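## Task

Stand the yellow supplement bottle and the green supplement bottle upright on the top surface of the two-door cabinet beside arm3, with every part of each bottle's base resting on that top. At the end the tray must be empty, sitting in the room shared by arm1 and arm2, and not inside or in the way of the wall opening. The drink can has to finish upright on the same piece of furniture it starts on. A tray carrying items travels along one roller lane without help; an empty tray comes back along the other lane. If either bottle or the drink can contacts a roller lane at any moment when no gripper is holding it, the task fails. Anything that stays in place only because a robot is holding it at the end does not count. Finish by opening the grippers and moving the arms away.

## Robot and tools

SETUP. Four identical i2rt Big YAM arms: arm1, arm2, arm3, arm4. Each has six revolute joints, a two-finger gripper and a wrist camera. A wall with an opening splits the space: arm1 and arm2 work in one room, arm3 and arm4 in the other. Two roller lanes pass through the opening; a loaded tray rolls along one by itself and an empty tray rolls back along the other. Fixed room cameras: cam_arm1_arm2 and cam_arm3_arm4. Wrist cameras: arm1_cam_wrist, arm2_cam_wrist, arm3_cam_wrist, arm4_cam_wrist. With joints 1 and 6 at 0 and the hand level and pointing ahead, the wrist camera rides on top of the hand looking toward the fingertips. Reach is roughly 1.0 m from the joint 1 axis.

FRAMES. There is a single scene frame with its origin on the floor and +z upward. The hand point is halfway between the fingertips; the hand's z axis runs along the fingers and the fingers open and close along its y axis. The robots' foot poses are not printed. Commands, however, are joint targets, not hand poses.

execute_actions. Argument actions: a list containing one action, or empty (an empty list only reports state and images). An action is an object keyed by robot name; each robot entry holds joints, an object of ABSOLUTE joint targets by name (not offsets). Per-arm keys and ranges: joint1_rad -2.879 to 2.879 rad (base yaw; positive is counter-clockwise seen from above; 0 means the arm extends the way its foot faces); joint2_rad 0 to 3.141 rad (shoulder; 0 has the upper arm lying back roughly level, increasing raises it then brings it forward); joint3_rad 0 to 3.019 rad (elbow; 0 is fully folded, increasing opens it); joint4_rad -1.692 to 1.57 rad (hand pitch; positive tilts fingers up); joint5_rad -1.57 to 1.57 rad (sideways hand swing; positive toward the arm's right); joint6_rad -2.094 to 2.094 rad (hand roll; positive is clockwise viewed from behind the hand); gripper_m 0 to 0.093 m (fingertip separation). Done tolerances: ±0.045, ±0.14, ±0.09, ±0.055, ±0.03, ±0.035 rad and ±0.003 m. Each arm gets its own object; name any subset of joints. Motions in one action start together and may finish at different times; joints move at different speeds, so the hand can swing wide between postures. One action lasts at most 15 s. Argument cameras: list of camera names, [] for none, omitted/null/["all"] for all. Any unknown key, unknown camera or out-of-range value rejects the whole call and nothing moves.

wait: seconds, 0 to 10. Commands nothing; the scene keeps running and the same state and images come back.

zoom_image: camera plus region [x0, y0, x1, y1] in pixels of that camera's latest full image, origin top-left, at most 504 by 504.

finished_scene: scene, integer 1 or 2. Ends that scene irreversibly and reports whether the task succeeded; the result also gives the next scene's task. Replying without any tool call ends everything. If resuming, first send execute_actions with an empty list to learn the current scene and task.

RESULTS. Each call returns every robot's state (joint_positions etc.) and the requested images, listed in order on the pictures line. joint_status tells how each commanded motion of the last accepted action ended: reached; off_target (stopped short and may still push); contact_stop or time_out (the joint keeps its resting position, though a joint that times out may keep a target up to 0.375, 0.375, 0.113, 0.225, 0.075, 0.3 rad from where it is and keep pushing; on_its_own lists it); not_followed, when a line 'joint command not followed' (often with 'cause:') says a self/inter-arm clearance check blocked the arm's targets. The gripper part still runs. A blocked arm may retry those targets on later actions until new valid targets arrive. on_its_own covers uncommanded behaviour; its 'held at' value is the target being held, not the current position. If any result reports a stop, later execute_actions, wait and finished_scene calls in that same reply are skipped.

CAUTIONS. Joints or robots omitted from an action may keep pushing toward old targets without joint_status showing it. To relieve a push, command the joint's reported position. Tiny target changes may not move a joint. The arms do not stop on contact and can press hard. The clearance check can be late and ignores fingers, gripper housings and wrist cameras, so arms can still collide; a hard squeeze between two robots fails and ends the run. Objects touching robots is fine. Held loads make joints sag and heat motors, also while you think; the robot holds its last command during your thinking. A MOTOR HOT line appears from 85 °C; at 100 °C an OVER-TEMPERATURE FAULT drops that arm until it cools, and its joint_status shows limit_stop_at_motor_heat, after which you resend targets. Some heat carries into the next scene. Avoid drops, slips, slams and hard shoves; loose objects may be nudged briefly. Never let a bottle or the can touch a lane unheld, and never knock anything out of the work area or onto the floor. Finish with grippers open and arms clear.

Each tool is called after ">>>" as name(argument=value, ...) on one line, values as JSON.

## Session

>>> execute_actions(actions=[])

Scene clock: 0.00 s.
arm1.joint_positions: joint1_rad=-0.649 joint2_rad=+0.623 joint3_rad=+1.479 joint4_rad=-1.528 joint5_rad=+0.165 joint6_rad=-0.731 gripper_m=+0.095
arm1.joint_status: not commanded
arm1.hand: x=-1.0087 y=-0.4629 z=+1.4285 quat_wxyz=(-0.434, +0.635, -0.638, +0.028) (m; scene frame)
arm2.joint_positions: joint1_rad=-0.005 joint2_rad=+0.278 joint3_rad=+1.374 joint4_rad=-1.427 joint5_rad=-0.211 joint6_rad=+0.531 gripper_m=+0.094
arm2.joint_status: not commanded
arm2.hand: x=-1.7183 y=+0.1653 z=+1.5169 quat_wxyz=(-0.541, -0.171, -0.794, -0.218) (m; scene frame)
arm3.joint_positions: joint1_rad=+0.864 joint2_rad=+0.360 joint3_rad=+1.509 joint4_rad=-1.635 joint5_rad=-0.280 joint6_rad=+0.206 gripper_m=+0.094
arm3.joint_status: not commanded
arm3.hand: x=+1.0796 y=-0.5931 z=+1.4367 quat_wxyz=(-0.008, +0.789, -0.313, -0.528) (m; scene frame)
arm4.joint_positions: joint1_rad=+0.458 joint2_rad=+0.350 joint3_rad=+1.658 joint4_rad=-1.589 joint5_rad=+0.119 joint6_rad=-0.595 gripper_m=+0.095
arm4.joint_status: not commanded
arm4.hand: x=+1.7680 y=+0.1300 z=+1.5632 quat_wxyz=(+0.079, -0.703, -0.387, +0.591) (m; scene frame)
pictures: arm1_cam_wrist, arm2_cam_wrist, arm3_cam_wrist, arm4_cam_wrist, cam_arm1_arm2, cam_arm3_arm4
Images, in order (width x height): arm1_cam_wrist 672x504, arm2_cam_wrist 672x504, arm3_cam_wrist 672x504, arm4_cam_wrist 672x504, cam_arm1_arm2 672x504, cam_arm3_arm4 672x504.

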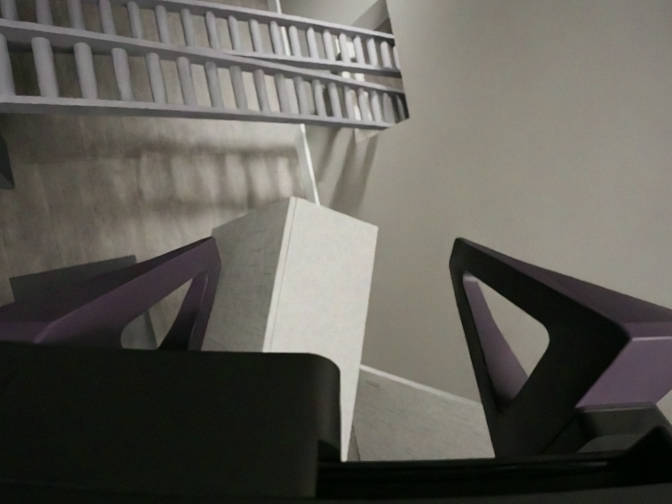

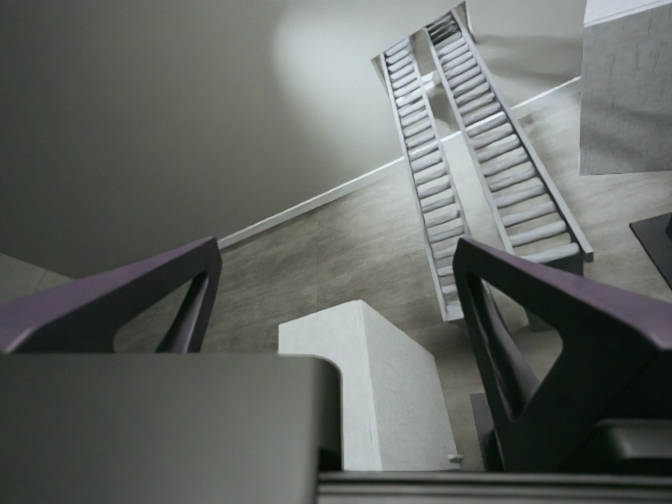

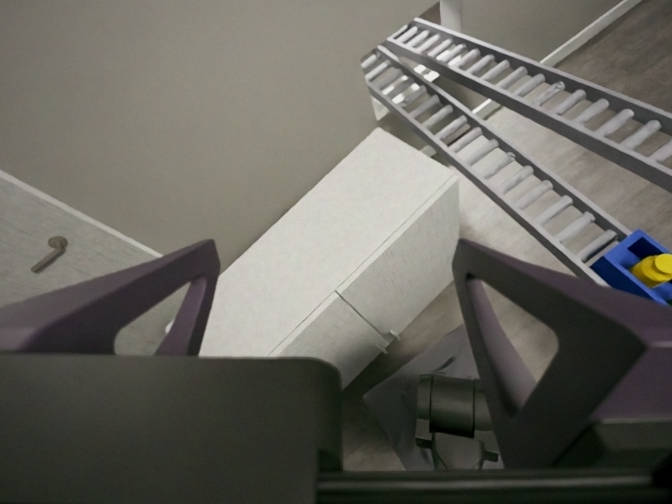

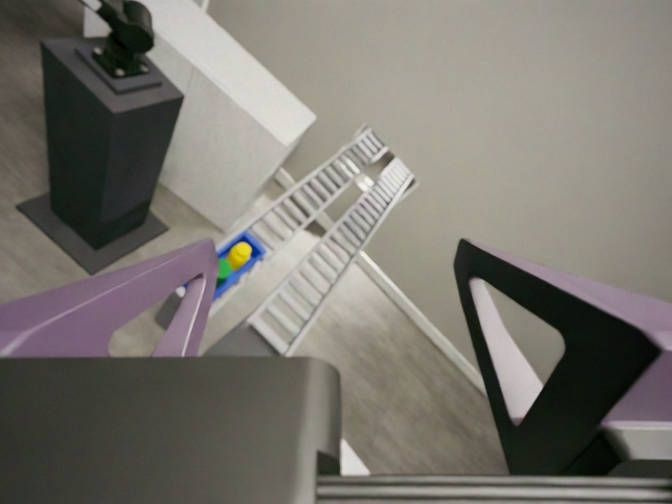

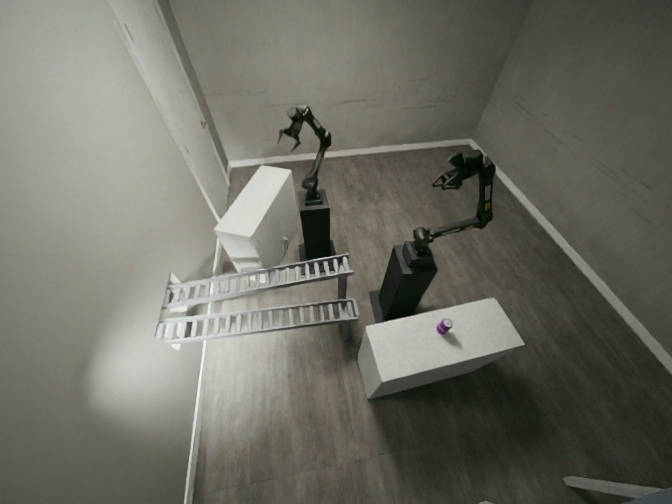

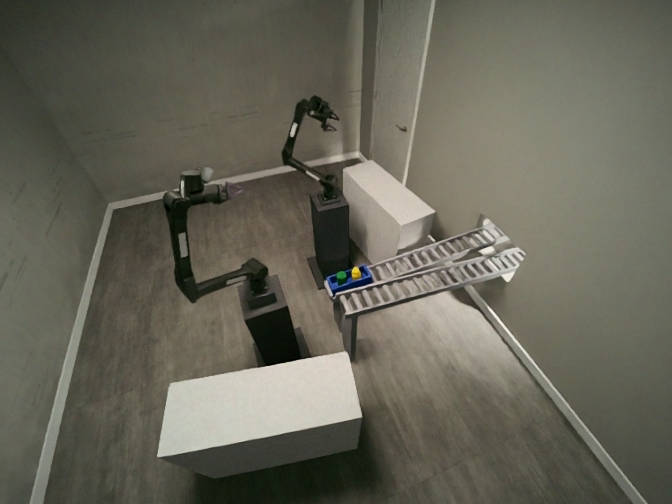

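>>> execute_actions(actions=[{"arm3":{"joints":{"joint1_rad":-1.57,"joint2_rad":1.57,"joint3_rad":1.57,"joint4_rad":0,"joint5_rad":0,"joint6_rad":0}},"arm4":{"joints":{"joint1_rad":-1.57,"joint2_rad":0.8,"joint3_rad":0.8,"joint4_rad":0,"joint5_rad":0,"joint6_rad":0}},"arm2":{"joints":{"joint1_rad":1.57,"joint2_rad":0.8,"joint3_rad":1.57,"joint4_rad":0,"joint5_rad":0,"joint6_rad":0}},"arm1":{"joints":{"joint1_rad":1.57,"joint2_rad":1.57,"joint3_rad":2.2,"joint4_rad":0,"joint5_rad":0,"joint6_rad":0}}}], cameras=["cam_arm1_arm2","cam_arm3_arm4"])

Scene clock: 6.50 s.
arm1.joint_positions: joint1_rad=+1.566 joint2_rad=+1.564 joint3_rad=+2.170 joint4_rad=-0.009 joint5_rad=-0.002 joint6_rad=-0.011 gripper_m=+0.095
arm1.joint_status: all done
arm1.hand: x=-1.7499 y=-0.5965 z=+1.7609 quat_wxyz=(-0.007, +0.462, +0.002, -0.887) (m; scene frame)
arm2.joint_positions: joint1_rad=+1.560 joint2_rad=+0.800 joint3_rad=+1.544 joint4_rad=-0.022 joint5_rad=+0.000 joint6_rad=+0.010 gripper_m=+0.094
arm2.joint_status: all done
arm2.hand: x=-1.7850 y=+0.4074 z=+1.8256 quat_wxyz=(-0.658, +0.284, -0.302, -0.629) (m; scene frame)
arm3.joint_positions: joint1_rad=-1.577 joint2_rad=+1.593 joint3_rad=+1.553 joint4_rad=-0.020 joint5_rad=+0.001 joint6_rad=+0.013 gripper_m=+0.095
arm3.joint_status: all done
arm3.hand: x=+1.8795 y=-0.6053 z=+1.3400 quat_wxyz=(-0.681, -0.007, -0.732, +0.002) (m; scene frame)
arm4.joint_positions: joint1_rad=-1.568 joint2_rad=+0.817 joint3_rad=+0.812 joint4_rad=-0.026 joint5_rad=-0.001 joint6_rad=-0.010 gripper_m=+0.095
arm4.joint_status: all done
arm4.hand: x=+1.7825 y=+0.5647 z=+1.3863 quat_wxyz=(+0.489, -0.521, +0.489, +0.500) (m; scene frame)
pictures: cam_arm1_arm2, cam_arm3_arm4
Images, in order (width x height): cam_arm1_arm2 672x504, cam_arm3_arm4 672x504.

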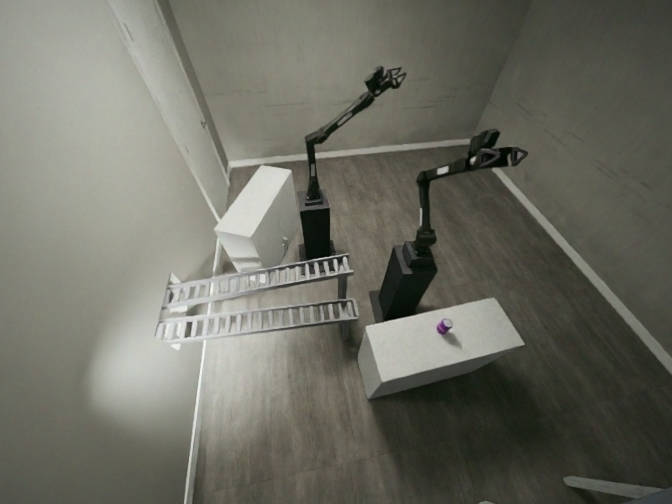

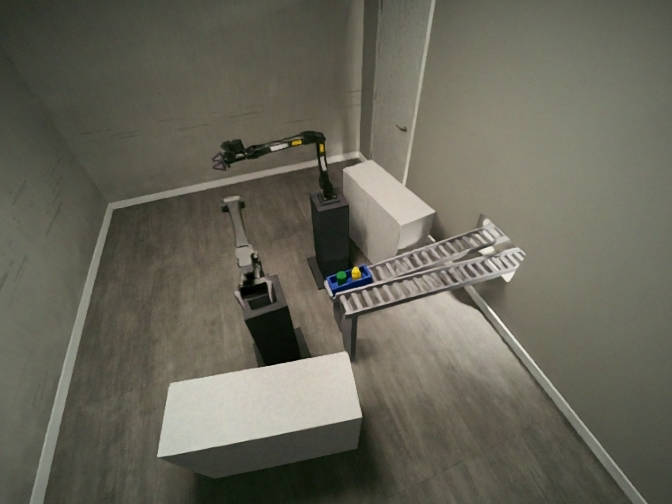

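>>> execute_actions(actions=[{"arm3":{"joints":{"joint4_rad":-1.5}},"arm4":{"joints":{"joint3_rad":1.8}},"arm2":{"joints":{"joint1_rad":2.6}},"arm1":{"joints":{"joint2_rad":0.8}}}], cameras=[])

>>> execute_actions(actions=[{"arm3":{"joints":{"joint1_rad":-0.6}},"arm4":{"joints":{"joint1_rad":-2.4}},"arm1":{"joints":{"joint1_rad":2.4}}}], cameras=[])

Scene clock: 13.60 s.
arm1.joint_positions: joint1_rad=+1.566 joint2_rad=+0.810 joint3_rad=+2.196 joint4_rad=-0.001 joint5_rad=-0.002 joint6_rad=-0.011 gripper_m=+0.095
arm1.joint_status: all done
arm1.hand: x=-1.0671 y=-0.6013 z=+1.9546 quat_wxyz=(-0.009, +0.085, +0.001, -0.996) (m; scene frame)
arm2.joint_positions: joint1_rad=+2.590 joint2_rad=+0.800 joint3_rad=+1.544 joint4_rad=-0.022 joint5_rad=+0.000 joint6_rad=+0.009 gripper_m=+0.094
arm2.joint_status: all done
arm2.hand: x=-2.0253 y=+0.2885 z=+1.8263 quat_wxyz=(-0.262, +0.394, -0.125, -0.872) (m; scene frame)
arm3.joint_positions: joint1_rad=-1.577 joint2_rad=+1.591 joint3_rad=+1.553 joint4_rad=-1.490 joint5_rad=+0.001 joint6_rad=+0.013 gripper_m=+0.095
arm3.joint_status: all done
arm3.hand: x=+1.6408 y=-0.6043 z=+1.1135 quat_wxyz=(-0.016, -0.012, -1.000, +0.004) (m; scene frame)
arm4.joint_positions: joint1_rad=-1.568 joint2_rad=+0.788 joint3_rad=+1.779 joint4_rad=-0.006 joint5_rad=-0.001 joint6_rad=-0.010 gripper_m=+0.095
arm4.joint_status: all done
arm4.hand: x=+1.7891 y=+0.2673 z=+1.9111 quat_wxyz=(+0.668, -0.210, +0.191, +0.688) (m; scene frame)
pictures: none
No camera images: the call's "cameras" was empty. Leave "cameras" out to get every camera's image.

Scene clock: 15.10 s.
arm1.joint_positions: joint1_rad=+2.389 joint2_rad=+0.810 joint3_rad=+2.196 joint4_rad=-0.001 joint5_rad=-0.001 joint6_rad=-0.010 gripper_m=+0.095
arm1.joint_status: all done
arm1.hand: x=-1.0909 y=-0.5463 z=+1.9550 quat_wxyz=(+0.390, +0.078, +0.041, -0.917) (m; scene frame)
arm2.joint_positions: joint1_rad=+2.590 joint2_rad=+0.800 joint3_rad=+1.544 joint4_rad=-0.022 joint5_rad=+0.000 joint6_rad=+0.009 gripper_m=+0.094
arm2.joint_status: not commanded
arm2.hand: x=-2.0253 y=+0.2885 z=+1.8263 quat_wxyz=(-0.262, +0.394, -0.125, -0.872) (m; scene frame)
arm3.joint_positions: joint1_rad=-0.592 joint2_rad=+1.591 joint3_rad=+1.553 joint4_rad=-1.490 joint5_rad=+0.000 joint6_rad=+0.012 gripper_m=+0.095
arm3.joint_status: all done
arm3.hand: x=+1.4270 y=-0.1939 z=+1.1133 quat_wxyz=(-0.012, +0.462, -0.887, -0.010) (m; scene frame)
arm4.joint_positions: joint1_rad=-2.393 joint2_rad=+0.788 joint3_rad=+1.779 joint4_rad=-0.006 joint5_rad=-0.001 joint6_rad=-0.010 gripper_m=+0.095
arm4.joint_status: all done
arm4.hand: x=+1.9001 y=+0.2239 z=+1.9118 quat_wxyz=(+0.888, -0.109, +0.259, +0.364) (m; scene frame)
pictures: none
No camera images: the call's "cameras" was empty. Leave "cameras" out to get every camera's image.

>>> execute_actions(actions=[{"arm3":{"joints":{"joint1_rad":0.0,"joint2_rad":1.4,"joint3_rad":1.45,"joint4_rad":-1.62}}}], cameras=["arm3_cam_wrist","cam_arm3_arm4"])

Scene clock: 21.03 s.
arm1.joint_positions: joint1_rad=+2.389 joint2_rad=+0.810 joint3_rad=+2.196 joint4_rad=-0.001 joint5_rad=-0.001 joint6_rad=-0.010 gripper_m=+0.095
arm1.joint_status: not commanded
arm1.hand: x=-1.0909 y=-0.5463 z=+1.9550 quat_wxyz=(+0.390, +0.078, +0.041, -0.917) (m; scene frame)
arm2.joint_positions: joint1_rad=+2.590 joint2_rad=+0.800 joint3_rad=+1.544 joint4_rad=-0.022 joint5_rad=+0.000 joint6_rad=+0.009 gripper_m=+0.094
arm2.joint_status: not commanded
arm2.hand: x=-2.0253 y=+0.2885 z=+1.8263 quat_wxyz=(-0.262, +0.394, -0.125, -0.872) (m; scene frame)
arm3.joint_positions: joint1_rad=+0.005 joint2_rad=+1.397 joint3_rad=+1.450 joint4_rad=-1.608 joint5_rad=+0.000 joint6_rad=+0.012 gripper_m=+0.095
arm3.joint_status: all done
arm3.hand: x=+1.1522 y=-0.1897 z=+1.1584 quat_wxyz=(+0.001, +0.703, -0.711, -0.007) (m; scene frame)
arm4.joint_positions: joint1_rad=-2.393 joint2_rad=+0.788 joint3_rad=+1.779 joint4_rad=-0.006 joint5_rad=-0.001 joint6_rad=-0.010 gripper_m=+0.095
arm4.joint_status: not commanded
arm4.hand: x=+1.9001 y=+0.2239 z=+1.9118 quat_wxyz=(+0.888, -0.109, +0.259, +0.364) (m; scene frame)
pictures: arm3_cam_wrist, cam_arm3_arm4
Images, in order (width x height): arm3_cam_wrist 672x504, cam_arm3_arm4 672x504.

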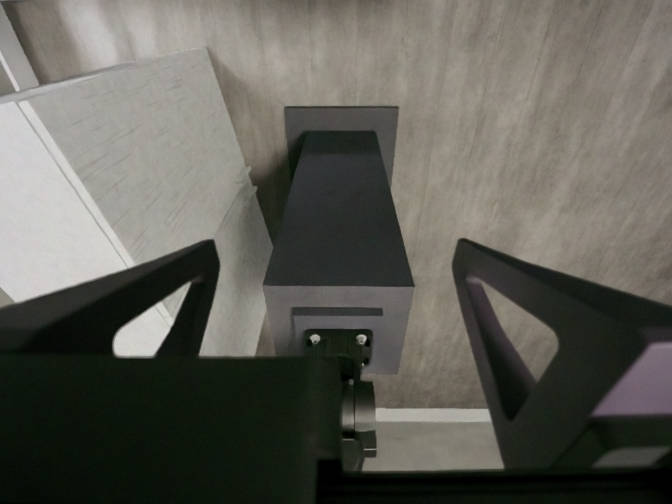

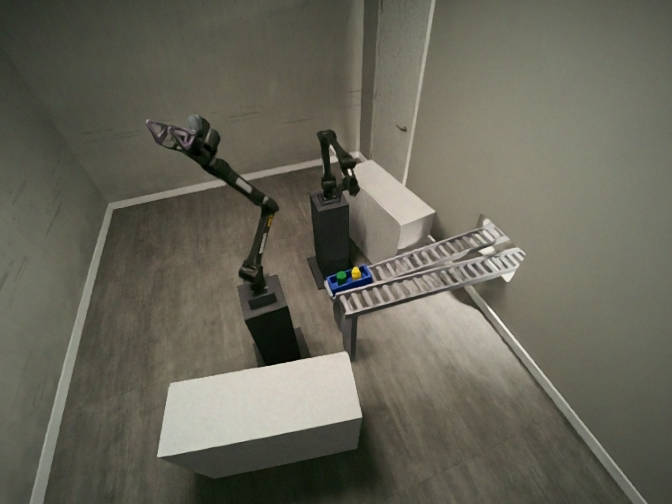

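>>> execute_actions(actions=[{"arm3":{"joints":{"joint2_rad":1.9,"joint3_rad":2.1,"joint4_rad":-1.5}}}], cameras=["arm3_cam_wrist","cam_arm3_arm4"])

Scene clock: 23.67 s.
arm1.joint_positions: joint1_rad=+2.389 joint2_rad=+0.810 joint3_rad=+2.196 joint4_rad=-0.001 joint5_rad=-0.001 joint6_rad=-0.010 gripper_m=+0.095
arm1.joint_status: not commanded
arm1.hand: x=-1.0909 y=-0.5463 z=+1.9550 quat_wxyz=(+0.390, +0.078, +0.041, -0.917) (m; scene frame)
arm2.joint_positions: joint1_rad=+2.590 joint2_rad=+0.800 joint3_rad=+1.544 joint4_rad=-0.022 joint5_rad=+0.000 joint6_rad=+0.009 gripper_m=+0.094
arm2.joint_status: not commanded
arm2.hand: x=-2.0253 y=+0.2885 z=+1.8263 quat_wxyz=(-0.262, +0.394, -0.125, -0.872) (m; scene frame)
arm3.joint_positions: joint1_rad=+0.005 joint2_rad=+1.910 joint3_rad=+2.050 joint4_rad=-1.506 joint5_rad=+0.000 joint6_rad=+0.012 gripper_m=+0.095
arm3.joint_status: all done
arm3.hand: x=+1.1519 y=+0.0420 z=+1.1449 quat_wxyz=(-0.065, +0.699, -0.708, -0.075) (m; scene frame)
arm4.joint_positions: joint1_rad=-2.393 joint2_rad=+0.788 joint3_rad=+1.779 joint4_rad=-0.006 joint5_rad=-0.001 joint6_rad=-0.010 gripper_m=+0.095
arm4.joint_status: not commanded
arm4.hand: x=+1.9001 y=+0.2239 z=+1.9118 quat_wxyz=(+0.888, -0.109, +0.259, +0.364) (m; scene frame)
pictures: arm3_cam_wrist, cam_arm3_arm4
Images, in order (width x height): arm3_cam_wrist 672x504, cam_arm3_arm4 672x504.

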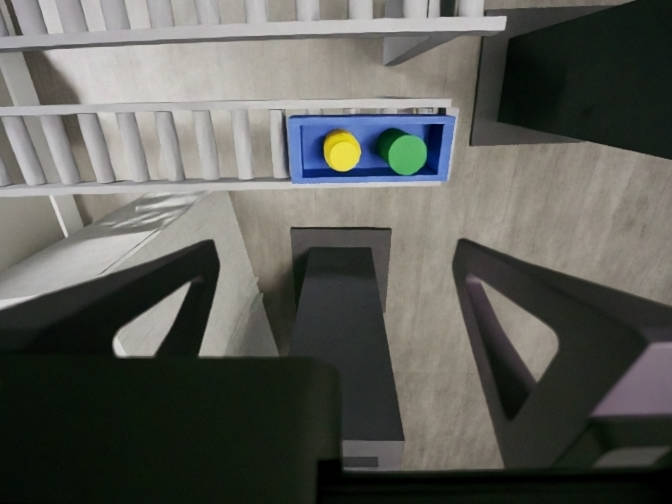

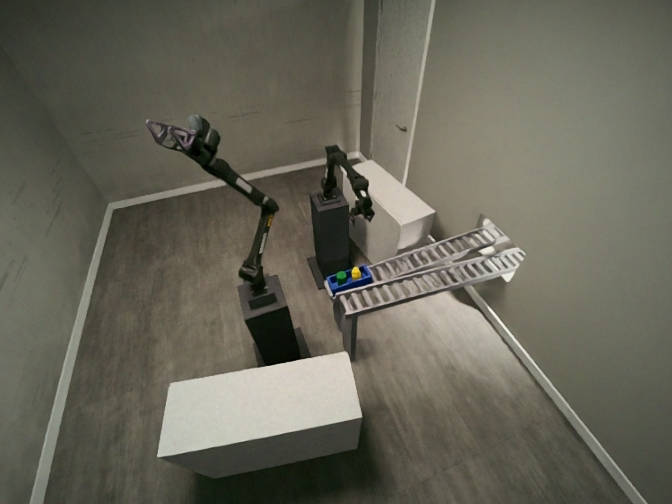

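>>> execute_actions(actions=[{"arm3":{"joints":{"joint2_rad":2.035,"joint3_rad":1.774,"joint4_rad":-1.31}}}], cameras=["arm3_cam_wrist","cam_arm3_arm4"])

Scene clock: 28.13 s.
arm1.joint_positions: joint1_rad=+2.389 joint2_rad=+0.810 joint3_rad=+2.196 joint4_rad=-0.001 joint5_rad=-0.001 joint6_rad=-0.010 gripper_m=+0.095
arm1.joint_status: not commanded
arm1.hand: x=-1.0909 y=-0.5463 z=+1.9550 quat_wxyz=(+0.390, +0.078, +0.041, -0.917) (m; scene frame)
arm2.joint_positions: joint1_rad=+2.590 joint2_rad=+0.800 joint3_rad=+1.544 joint4_rad=-0.022 joint5_rad=+0.000 joint6_rad=+0.009 gripper_m=+0.094
arm2.joint_status: not commanded
arm2.hand: x=-2.0253 y=+0.2885 z=+1.8263 quat_wxyz=(-0.262, +0.394, -0.125, -0.872) (m; scene frame)
arm3.joint_positions: joint1_rad=+0.005 joint2_rad=+2.058 joint3_rad=+1.753 joint4_rad=-1.321 joint5_rad=+0.000 joint6_rad=+0.012 gripper_m=+0.095
arm3.joint_status: all done
arm3.hand: x=+1.1495 y=+0.0105 z=+0.9407 quat_wxyz=(+0.026, +0.703, -0.711, +0.018) (m; scene frame)
arm4.joint_positions: joint1_rad=-2.393 joint2_rad=+0.788 joint3_rad=+1.779 joint4_rad=-0.006 joint5_rad=-0.001 joint6_rad=-0.010 gripper_m=+0.095
arm4.joint_status: not commanded
arm4.hand: x=+1.9001 y=+0.2239 z=+1.9118 quat_wxyz=(+0.888, -0.109, +0.259, +0.364) (m; scene frame)
pictures: arm3_cam_wrist, cam_arm3_arm4
Images, in order (width x height): arm3_cam_wrist 672x504, cam_arm3_arm4 672x504.

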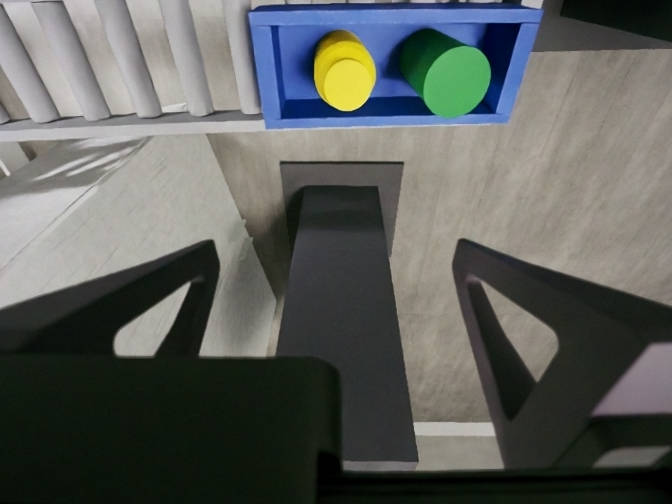

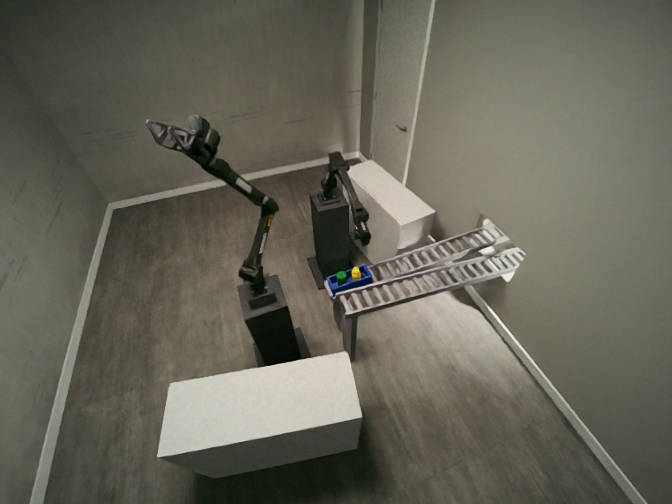

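>>> execute_actions(actions=[{"arm3":{"joints":{"joint2_rad":2.075,"joint3_rad":1.62,"joint4_rad":-1.09,"joint6_rad":1.57}}}], cameras=["arm3_cam_wrist","cam_arm3_arm4"])

Scene clock: 32.40 s.
arm1.joint_positions: joint1_rad=+2.389 joint2_rad=+0.810 joint3_rad=+2.196 joint4_rad=-0.001 joint5_rad=-0.001 joint6_rad=-0.010 gripper_m=+0.095
arm1.joint_status: not commanded
arm1.hand: x=-1.0909 y=-0.5463 z=+1.9550 quat_wxyz=(+0.390, +0.078, +0.041, -0.917) (m; scene frame)
arm2.joint_positions: joint1_rad=+2.590 joint2_rad=+0.800 joint3_rad=+1.544 joint4_rad=-0.022 joint5_rad=+0.000 joint6_rad=+0.009 gripper_m=+0.094
arm2.joint_status: not commanded
arm2.hand: x=-2.0253 y=+0.2885 z=+1.8263 quat_wxyz=(-0.262, +0.394, -0.125, -0.872) (m; scene frame)
arm3.joint_positions: joint1_rad=+0.005 joint2_rad=+2.066 joint3_rad=+1.616 joint4_rad=-1.101 joint5_rad=+0.000 joint6_rad=+1.555 gripper_m=+0.095
arm3.joint_status: all done
arm3.hand: x=+1.1488 y=+0.0103 z=+0.8869 quat_wxyz=(+0.006, +0.008, -1.000, -0.006) (m; scene frame)
arm4.joint_positions: joint1_rad=-2.393 joint2_rad=+0.788 joint3_rad=+1.779 joint4_rad=-0.006 joint5_rad=-0.001 joint6_rad=-0.010 gripper_m=+0.095
arm4.joint_status: not commanded
arm4.hand: x=+1.9001 y=+0.2239 z=+1.9118 quat_wxyz=(+0.888, -0.109, +0.259, +0.364) (m; scene frame)
pictures: arm3_cam_wrist, cam_arm3_arm4
Images, in order (width x height): arm3_cam_wrist 672x504, cam_arm3_arm4 672x504.

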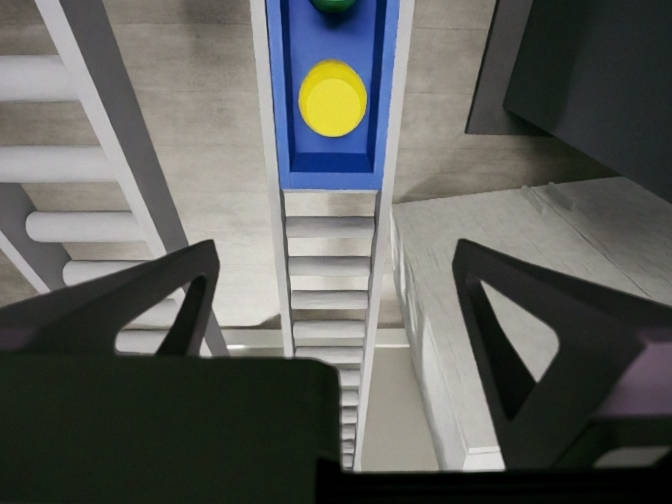

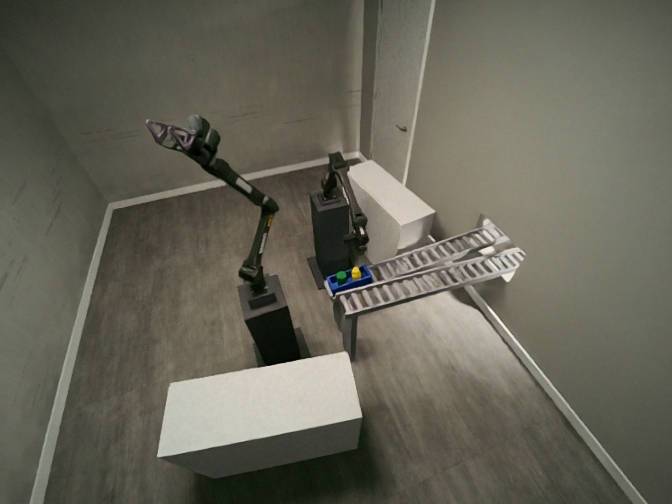

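>>> execute_actions(actions=[{"arm3":{"joints":{"joint2_rad":2.225,"joint3_rad":1.575,"joint4_rad":-0.91}}}], cameras=["arm3_cam_wrist","cam_arm3_arm4"])

Scene clock: 34.47 s.
arm1.joint_positions: joint1_rad=+2.389 joint2_rad=+0.810 joint3_rad=+2.196 joint4_rad=-0.001 joint5_rad=-0.001 joint6_rad=-0.010 gripper_m=+0.095
arm1.joint_status: not commanded
arm1.hand: x=-1.0909 y=-0.5463 z=+1.9550 quat_wxyz=(+0.390, +0.078, +0.041, -0.917) (m; scene frame)
arm2.joint_positions: joint1_rad=+2.590 joint2_rad=+0.800 joint3_rad=+1.544 joint4_rad=-0.022 joint5_rad=+0.000 joint6_rad=+0.009 gripper_m=+0.094
arm2.joint_status: not commanded
arm2.hand: x=-2.0253 y=+0.2885 z=+1.8263 quat_wxyz=(-0.262, +0.394, -0.125, -0.872) (m; scene frame)
arm3.joint_positions: joint1_rad=+0.005 joint2_rad=+2.238 joint3_rad=+1.564 joint4_rad=-0.921 joint5_rad=+0.000 joint6_rad=+1.556 gripper_m=+0.095
arm3.joint_status: all done
arm3.hand: x=+1.1474 y=+0.0013 z=+0.7693 quat_wxyz=(+0.006, +0.008, -1.000, +0.015) (m; scene frame)
arm4.joint_positions: joint1_rad=-2.393 joint2_rad=+0.788 joint3_rad=+1.779 joint4_rad=-0.006 joint5_rad=-0.001 joint6_rad=-0.010 gripper_m=+0.095
arm4.joint_status: not commanded
arm4.hand: x=+1.9001 y=+0.2239 z=+1.9118 quat_wxyz=(+0.888, -0.109, +0.259, +0.364) (m; scene frame)
pictures: arm3_cam_wrist, cam_arm3_arm4
Images, in order (width x height): arm3_cam_wrist 672x504, cam_arm3_arm4 672x504.

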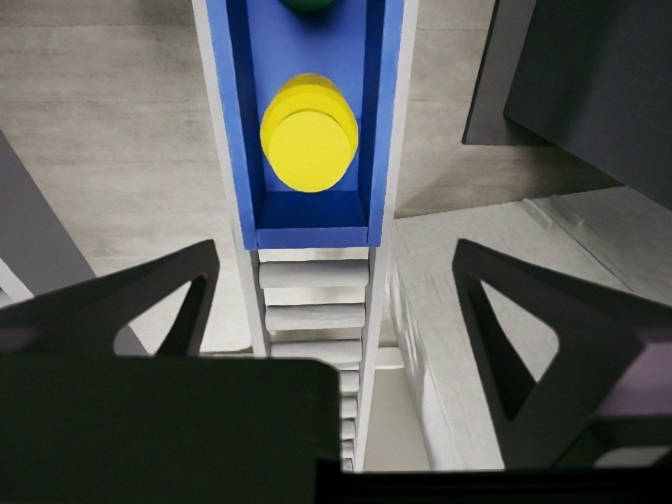

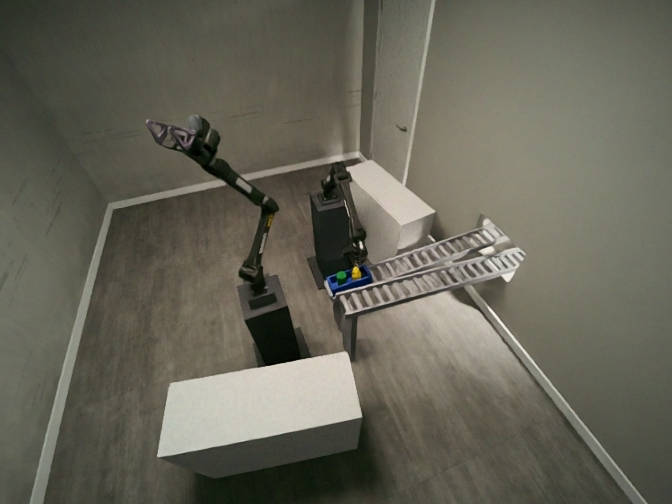

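>>> execute_actions(actions=[{"arm3":{"joints":{"joint2_rad":2.355,"joint3_rad":1.655,"joint4_rad":-0.86}}}], cameras=["arm3_cam_wrist","cam_arm3_arm4"])

Scene clock: 37.03 s.
arm1.joint_positions: joint1_rad=+2.389 joint2_rad=+0.810 joint3_rad=+2.196 joint4_rad=-0.001 joint5_rad=-0.001 joint6_rad=-0.010 gripper_m=+0.095
arm1.joint_status: not commanded
arm1.hand: x=-1.0909 y=-0.5463 z=+1.9550 quat_wxyz=(+0.390, +0.078, +0.041, -0.917) (m; scene frame)
arm2.joint_positions: joint1_rad=+2.590 joint2_rad=+0.800 joint3_rad=+1.544 joint4_rad=-0.022 joint5_rad=+0.000 joint6_rad=+0.009 gripper_m=+0.094
arm2.joint_status: not commanded
arm2.hand: x=-2.0253 y=+0.2885 z=+1.8263 quat_wxyz=(-0.262, +0.394, -0.125, -0.872) (m; scene frame)
arm3.joint_positions: joint1_rad=+0.005 joint2_rad=+2.349 joint3_rad=+1.626 joint4_rad=-0.866 joint5_rad=+0.000 joint6_rad=+1.556 gripper_m=+0.095
arm3.joint_status: all done
arm3.hand: x=+1.1469 y=+0.0171 z=+0.7217 quat_wxyz=(+0.006, +0.008, -1.000, +0.012) (m; scene frame)
arm4.joint_positions: joint1_rad=-2.393 joint2_rad=+0.788 joint3_rad=+1.779 joint4_rad=-0.006 joint5_rad=-0.001 joint6_rad=-0.010 gripper_m=+0.095
arm4.joint_status: not commanded
arm4.hand: x=+1.9001 y=+0.2239 z=+1.9118 quat_wxyz=(+0.888, -0.109, +0.259, +0.364) (m; scene frame)
pictures: arm3_cam_wrist, cam_arm3_arm4
Images, in order (width x height): arm3_cam_wrist 672x504, cam_arm3_arm4 672x504.

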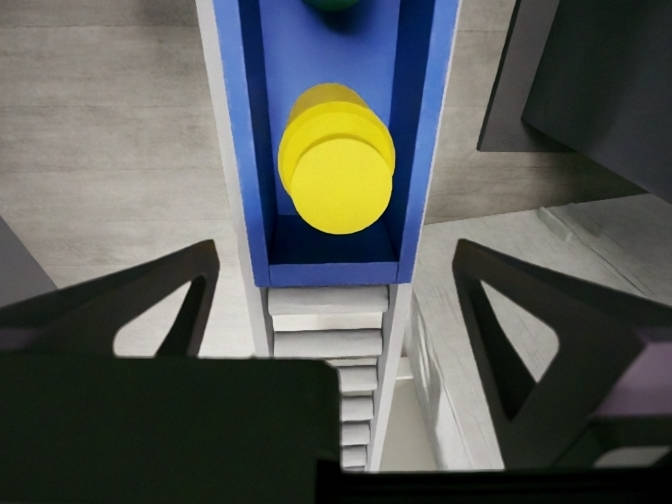

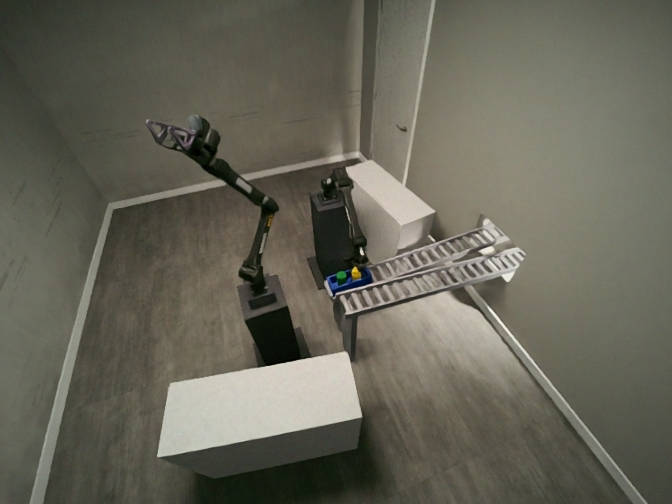

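>>> execute_actions(actions=[{"arm3":{"joints":{"joint2_rad":2.43,"joint3_rad":1.635,"joint4_rad":-0.79,"gripper_m":0.072}}}], cameras=["arm3_cam_wrist","cam_arm3_arm4"])

Scene clock: 38.67 s.
arm1.joint_positions: joint1_rad=+2.389 joint2_rad=+0.810 joint3_rad=+2.196 joint4_rad=-0.001 joint5_rad=-0.001 joint6_rad=-0.010 gripper_m=+0.095
arm1.joint_status: not commanded
arm1.hand: x=-1.0909 y=-0.5463 z=+1.9550 quat_wxyz=(+0.390, +0.078, +0.041, -0.917) (m; scene frame)
arm2.joint_positions: joint1_rad=+2.590 joint2_rad=+0.800 joint3_rad=+1.544 joint4_rad=-0.022 joint5_rad=+0.000 joint6_rad=+0.009 gripper_m=+0.094
arm2.joint_status: not commanded
arm2.hand: x=-2.0253 y=+0.2885 z=+1.8263 quat_wxyz=(-0.262, +0.394, -0.125, -0.872) (m; scene frame)
arm3.joint_positions: joint1_rad=+0.005 joint2_rad=+2.422 joint3_rad=+1.626 joint4_rad=-0.800 joint5_rad=+0.000 joint6_rad=+1.556 gripper_m=+0.072
arm3.joint_status: all done
arm3.hand: x=+1.1463 y=+0.0109 z=+0.6777 quat_wxyz=(+0.006, +0.008, -1.000, +0.016) (m; scene frame)
arm4.joint_positions: joint1_rad=-2.393 joint2_rad=+0.788 joint3_rad=+1.779 joint4_rad=-0.006 joint5_rad=-0.001 joint6_rad=-0.010 gripper_m=+0.095
arm4.joint_status: not commanded
arm4.hand: x=+1.9001 y=+0.2239 z=+1.9118 quat_wxyz=(+0.888, -0.109, +0.259, +0.364) (m; scene frame)
pictures: arm3_cam_wrist, cam_arm3_arm4
Images, in order (width x height): arm3_cam_wrist 672x504, cam_arm3_arm4 672x504.

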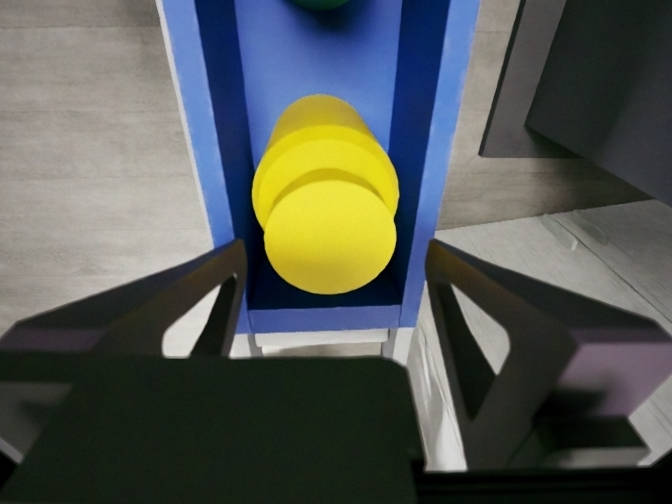

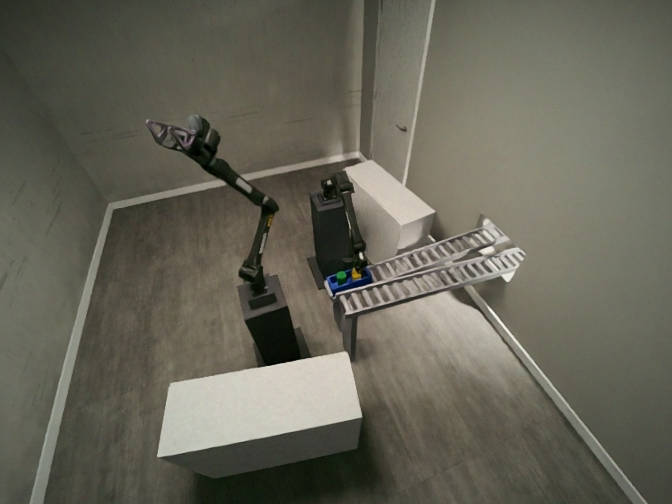

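>>> execute_actions(actions=[{"arm3":{"joints":{"joint2_rad":2.495,"joint3_rad":1.665,"joint4_rad":-0.755}}}], cameras=["arm3_cam_wrist","cam_arm3_arm4"])

Scene clock: 39.90 s.
arm1.joint_positions: joint1_rad=+2.389 joint2_rad=+0.810 joint3_rad=+2.196 joint4_rad=-0.001 joint5_rad=-0.001 joint6_rad=-0.010 gripper_m=+0.095
arm1.joint_status: not commanded
arm1.hand: x=-1.0909 y=-0.5463 z=+1.9550 quat_wxyz=(+0.390, +0.078, +0.041, -0.917) (m; scene frame)
arm2.joint_positions: joint1_rad=+2.590 joint2_rad=+0.800 joint3_rad=+1.544 joint4_rad=-0.022 joint5_rad=+0.000 joint6_rad=+0.009 gripper_m=+0.094
arm2.joint_status: not commanded
arm2.hand: x=-2.0253 y=+0.2885 z=+1.8263 quat_wxyz=(-0.262, +0.394, -0.125, -0.872) (m; scene frame)
arm3.joint_positions: joint1_rad=+0.005 joint2_rad=+2.479 joint3_rad=+1.634 joint4_rad=-0.762 joint5_rad=+0.000 joint6_rad=+1.556 gripper_m=+0.072
arm3.joint_status: all done
arm3.hand: x=+1.1459 y=+0.0053 z=+0.6459 quat_wxyz=(+0.006, +0.008, -1.000, +0.021) (m; scene frame)
arm4.joint_positions: joint1_rad=-2.393 joint2_rad=+0.788 joint3_rad=+1.779 joint4_rad=-0.006 joint5_rad=-0.001 joint6_rad=-0.010 gripper_m=+0.095
arm4.joint_status: not commanded
arm4.hand: x=+1.9001 y=+0.2239 z=+1.9118 quat_wxyz=(+0.888, -0.109, +0.259, +0.364) (m; scene frame)
pictures: arm3_cam_wrist, cam_arm3_arm4
Images, in order (width x height): arm3_cam_wrist 672x504, cam_arm3_arm4 672x504.

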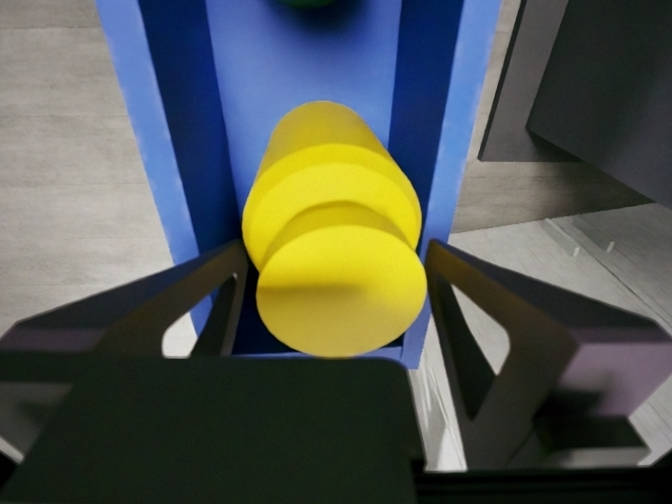

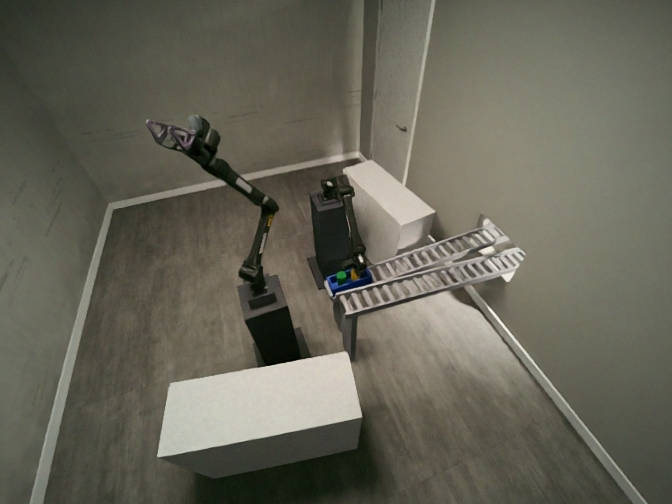

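>>> execute_actions(actions=[{"arm3":{"joints":{"gripper_m":0.03}}}], cameras=["arm3_cam_wrist"])

>>> execute_actions(actions=[{"arm3":{"joints":{"joint2_rad":2.07,"joint3_rad":1.63,"joint4_rad":-1.1}}}], cameras=["arm3_cam_wrist","cam_arm3_arm4"])

Scene clock: 41.03 s.
arm1.joint_positions: joint1_rad=+2.389 joint2_rad=+0.810 joint3_rad=+2.196 joint4_rad=-0.001 joint5_rad=-0.001 joint6_rad=-0.010 gripper_m=+0.095
arm1.joint_status: not commanded
arm1.hand: x=-1.0909 y=-0.5463 z=+1.9550 quat_wxyz=(+0.390, +0.078, +0.041, -0.917) (m; scene frame)
arm2.joint_positions: joint1_rad=+2.590 joint2_rad=+0.800 joint3_rad=+1.544 joint4_rad=-0.022 joint5_rad=+0.000 joint6_rad=+0.009 gripper_m=+0.094
arm2.joint_status: not commanded
arm2.hand: x=-2.0253 y=+0.2885 z=+1.8263 quat_wxyz=(-0.262, +0.394, -0.125, -0.872) (m; scene frame)
arm3.joint_positions: joint1_rad=+0.005 joint2_rad=+2.479 joint3_rad=+1.635 joint4_rad=-0.765 joint5_rad=+0.000 joint6_rad=+1.557 gripper_m=+0.062
arm3.joint_status: gripper_m off_target (ended at +0.062, target +0.030)
arm3.hand: x=+1.1459 y=+0.0050 z=+0.6461 quat_wxyz=(+0.006, +0.007, -1.000, +0.022) (m; scene frame)
arm4.joint_positions: joint1_rad=-2.393 joint2_rad=+0.788 joint3_rad=+1.779 joint4_rad=-0.006 joint5_rad=-0.001 joint6_rad=-0.010 gripper_m=+0.095
arm4.joint_status: not commanded
arm4.hand: x=+1.9001 y=+0.2239 z=+1.9118 quat_wxyz=(+0.888, -0.109, +0.259, +0.364) (m; scene frame)
pictures: arm3_cam_wrist
Images, in order (width x height): arm3_cam_wrist 672x504.

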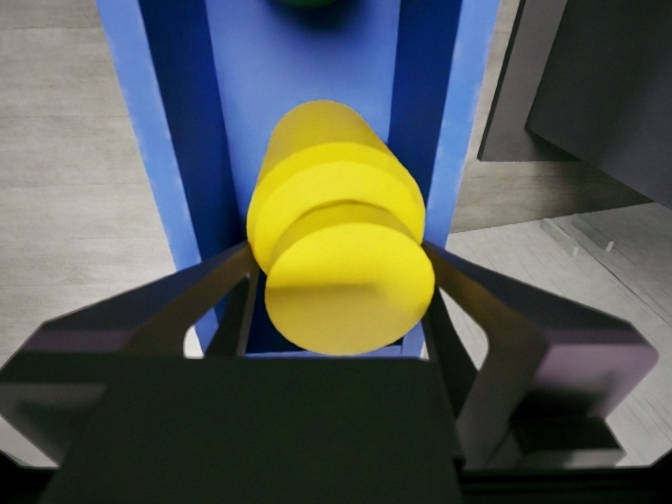

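Scene clock: 42.50 s.
arm1.joint_positions: joint1_rad=+2.389 joint2_rad=+0.810 joint3_rad=+2.196 joint4_rad=-0.001 joint5_rad=-0.001 joint6_rad=-0.010 gripper_m=+0.095
arm1.joint_status: not commanded
arm1.hand: x=-1.0909 y=-0.5463 z=+1.9550 quat_wxyz=(+0.390, +0.078, +0.041, -0.917) (m; scene frame)
arm2.joint_positions: joint1_rad=+2.590 joint2_rad=+0.800 joint3_rad=+1.544 joint4_rad=-0.022 joint5_rad=+0.000 joint6_rad=+0.009 gripper_m=+0.094
arm2.joint_status: not commanded
arm2.hand: x=-2.0253 y=+0.2885 z=+1.8263 quat_wxyz=(-0.262, +0.394, -0.125, -0.872) (m; scene frame)
arm3.joint_positions: joint1_rad=+0.005 joint2_rad=+2.071 joint3_rad=+1.616 joint4_rad=-1.090 joint5_rad=+0.000 joint6_rad=+1.557 gripper_m=+0.060
arm3.joint_status: all done
arm3.hand: x=+1.1488 y=+0.0127 z=+0.8842 quat_wxyz=(+0.006, +0.007, -1.000, -0.010) (m; scene frame)
arm4.joint_positions: joint1_rad=-2.393 joint2_rad=+0.788 joint3_rad=+1.779 joint4_rad=-0.006 joint5_rad=-0.001 joint6_rad=-0.010 gripper_m=+0.095
arm4.joint_status: not commanded
arm4.hand: x=+1.9001 y=+0.2239 z=+1.9118 quat_wxyz=(+0.888, -0.109, +0.259, +0.364) (m; scene frame)
pictures: arm3_cam_wrist, cam_arm3_arm4
Images, in order (width x height): arm3_cam_wrist 672x504, cam_arm3_arm4 672x504.

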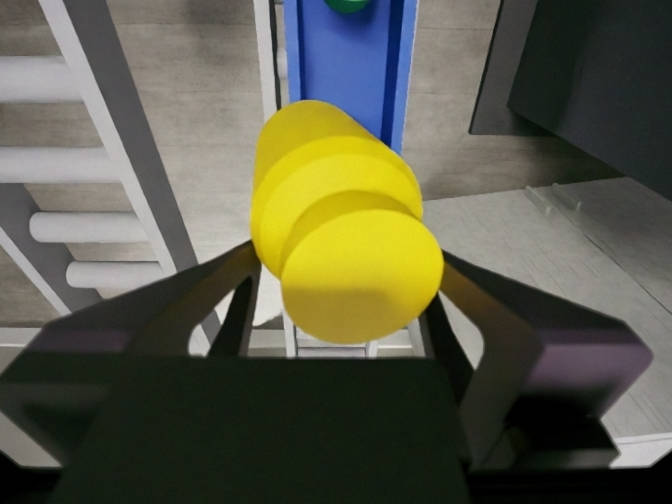

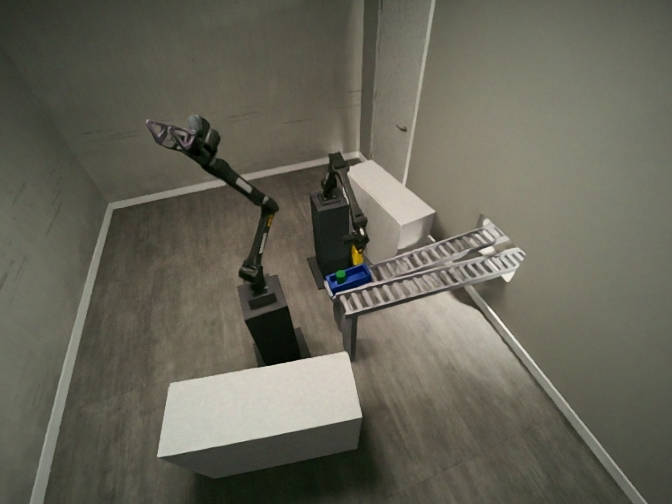

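>>> execute_actions(actions=[{"arm3":{"joints":{"joint2_rad":1.638,"joint3_rad":1.64,"joint4_rad":-1.563}}}], cameras=[])

>>> execute_actions(actions=[{"arm3":{"joints":{"joint1_rad":1.5,"joint6_rad":0}}}], cameras=["arm3_cam_wrist","cam_arm3_arm4"])

Scene clock: 45.30 s.
arm1.joint_positions: joint1_rad=+2.389 joint2_rad=+0.810 joint3_rad=+2.196 joint4_rad=-0.001 joint5_rad=-0.001 joint6_rad=-0.010 gripper_m=+0.095
arm1.joint_status: not commanded
arm1.hand: x=-1.0909 y=-0.5463 z=+1.9550 quat_wxyz=(+0.390, +0.078, +0.041, -0.917) (m; scene frame)
arm2.joint_positions: joint1_rad=+2.590 joint2_rad=+0.800 joint3_rad=+1.544 joint4_rad=-0.022 joint5_rad=+0.000 joint6_rad=+0.009 gripper_m=+0.094
arm2.joint_status: not commanded
arm2.hand: x=-2.0253 y=+0.2885 z=+1.8263 quat_wxyz=(-0.262, +0.394, -0.125, -0.872) (m; scene frame)
arm3.joint_positions: joint1_rad=+0.005 joint2_rad=+1.646 joint3_rad=+1.616 joint4_rad=-1.557 joint5_rad=+0.000 joint6_rad=+1.557 gripper_m=+0.060
arm3.joint_status: all done
arm3.hand: x=+1.1516 y=-0.1026 z=+1.1143 quat_wxyz=(+0.006, +0.007, -1.000, +0.011) (m; scene frame)
arm4.joint_positions: joint1_rad=-2.393 joint2_rad=+0.788 joint3_rad=+1.779 joint4_rad=-0.006 joint5_rad=-0.001 joint6_rad=-0.010 gripper_m=+0.095
arm4.joint_status: not commanded
arm4.hand: x=+1.9001 y=+0.2239 z=+1.9118 quat_wxyz=(+0.888, -0.109, +0.259, +0.364) (m; scene frame)
pictures: none
No camera images: the call's "cameras" was empty. Leave "cameras" out to get every camera's image.

Scene clock: 47.47 s.
arm1.joint_positions: joint1_rad=+2.389 joint2_rad=+0.810 joint3_rad=+2.196 joint4_rad=-0.001 joint5_rad=-0.001 joint6_rad=-0.010 gripper_m=+0.095
arm1.joint_status: not commanded
arm1.hand: x=-1.0909 y=-0.5463 z=+1.9550 quat_wxyz=(+0.390, +0.078, +0.041, -0.917) (m; scene frame)
arm2.joint_positions: joint1_rad=+2.590 joint2_rad=+0.800 joint3_rad=+1.544 joint4_rad=-0.022 joint5_rad=+0.000 joint6_rad=+0.009 gripper_m=+0.094
arm2.joint_status: not commanded
arm2.hand: x=-2.0253 y=+0.2885 z=+1.8263 quat_wxyz=(-0.262, +0.394, -0.125, -0.872) (m; scene frame)
arm3.joint_positions: joint1_rad=+1.507 joint2_rad=+1.646 joint3_rad=+1.616 joint4_rad=-1.557 joint5_rad=-0.003 joint6_rad=+0.015 gripper_m=+0.060
arm3.joint_status: all done
arm3.hand: x=+0.6568 y=-0.5644 z=+1.1232 quat_wxyz=(+0.005, +0.999, -0.042, +0.002) (m; scene frame)
arm4.joint_positions: joint1_rad=-2.393 joint2_rad=+0.788 joint3_rad=+1.779 joint4_rad=-0.006 joint5_rad=-0.001 joint6_rad=-0.010 gripper_m=+0.095
arm4.joint_status: not commanded
arm4.hand: x=+1.9001 y=+0.2239 z=+1.9118 quat_wxyz=(+0.888, -0.109, +0.259, +0.364) (m; scene frame)
pictures: arm3_cam_wrist, cam_arm3_arm4
Images, in order (width x height): arm3_cam_wrist 672x504, cam_arm3_arm4 672x504.

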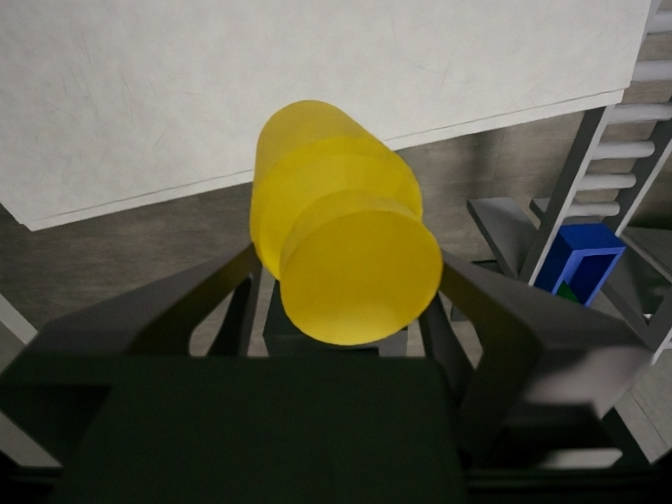

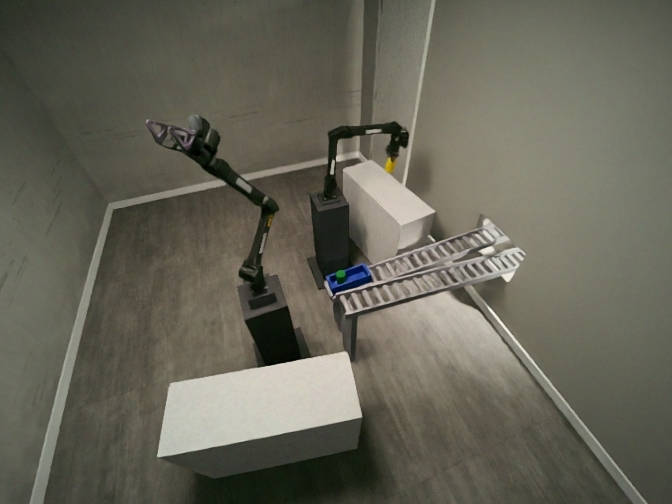

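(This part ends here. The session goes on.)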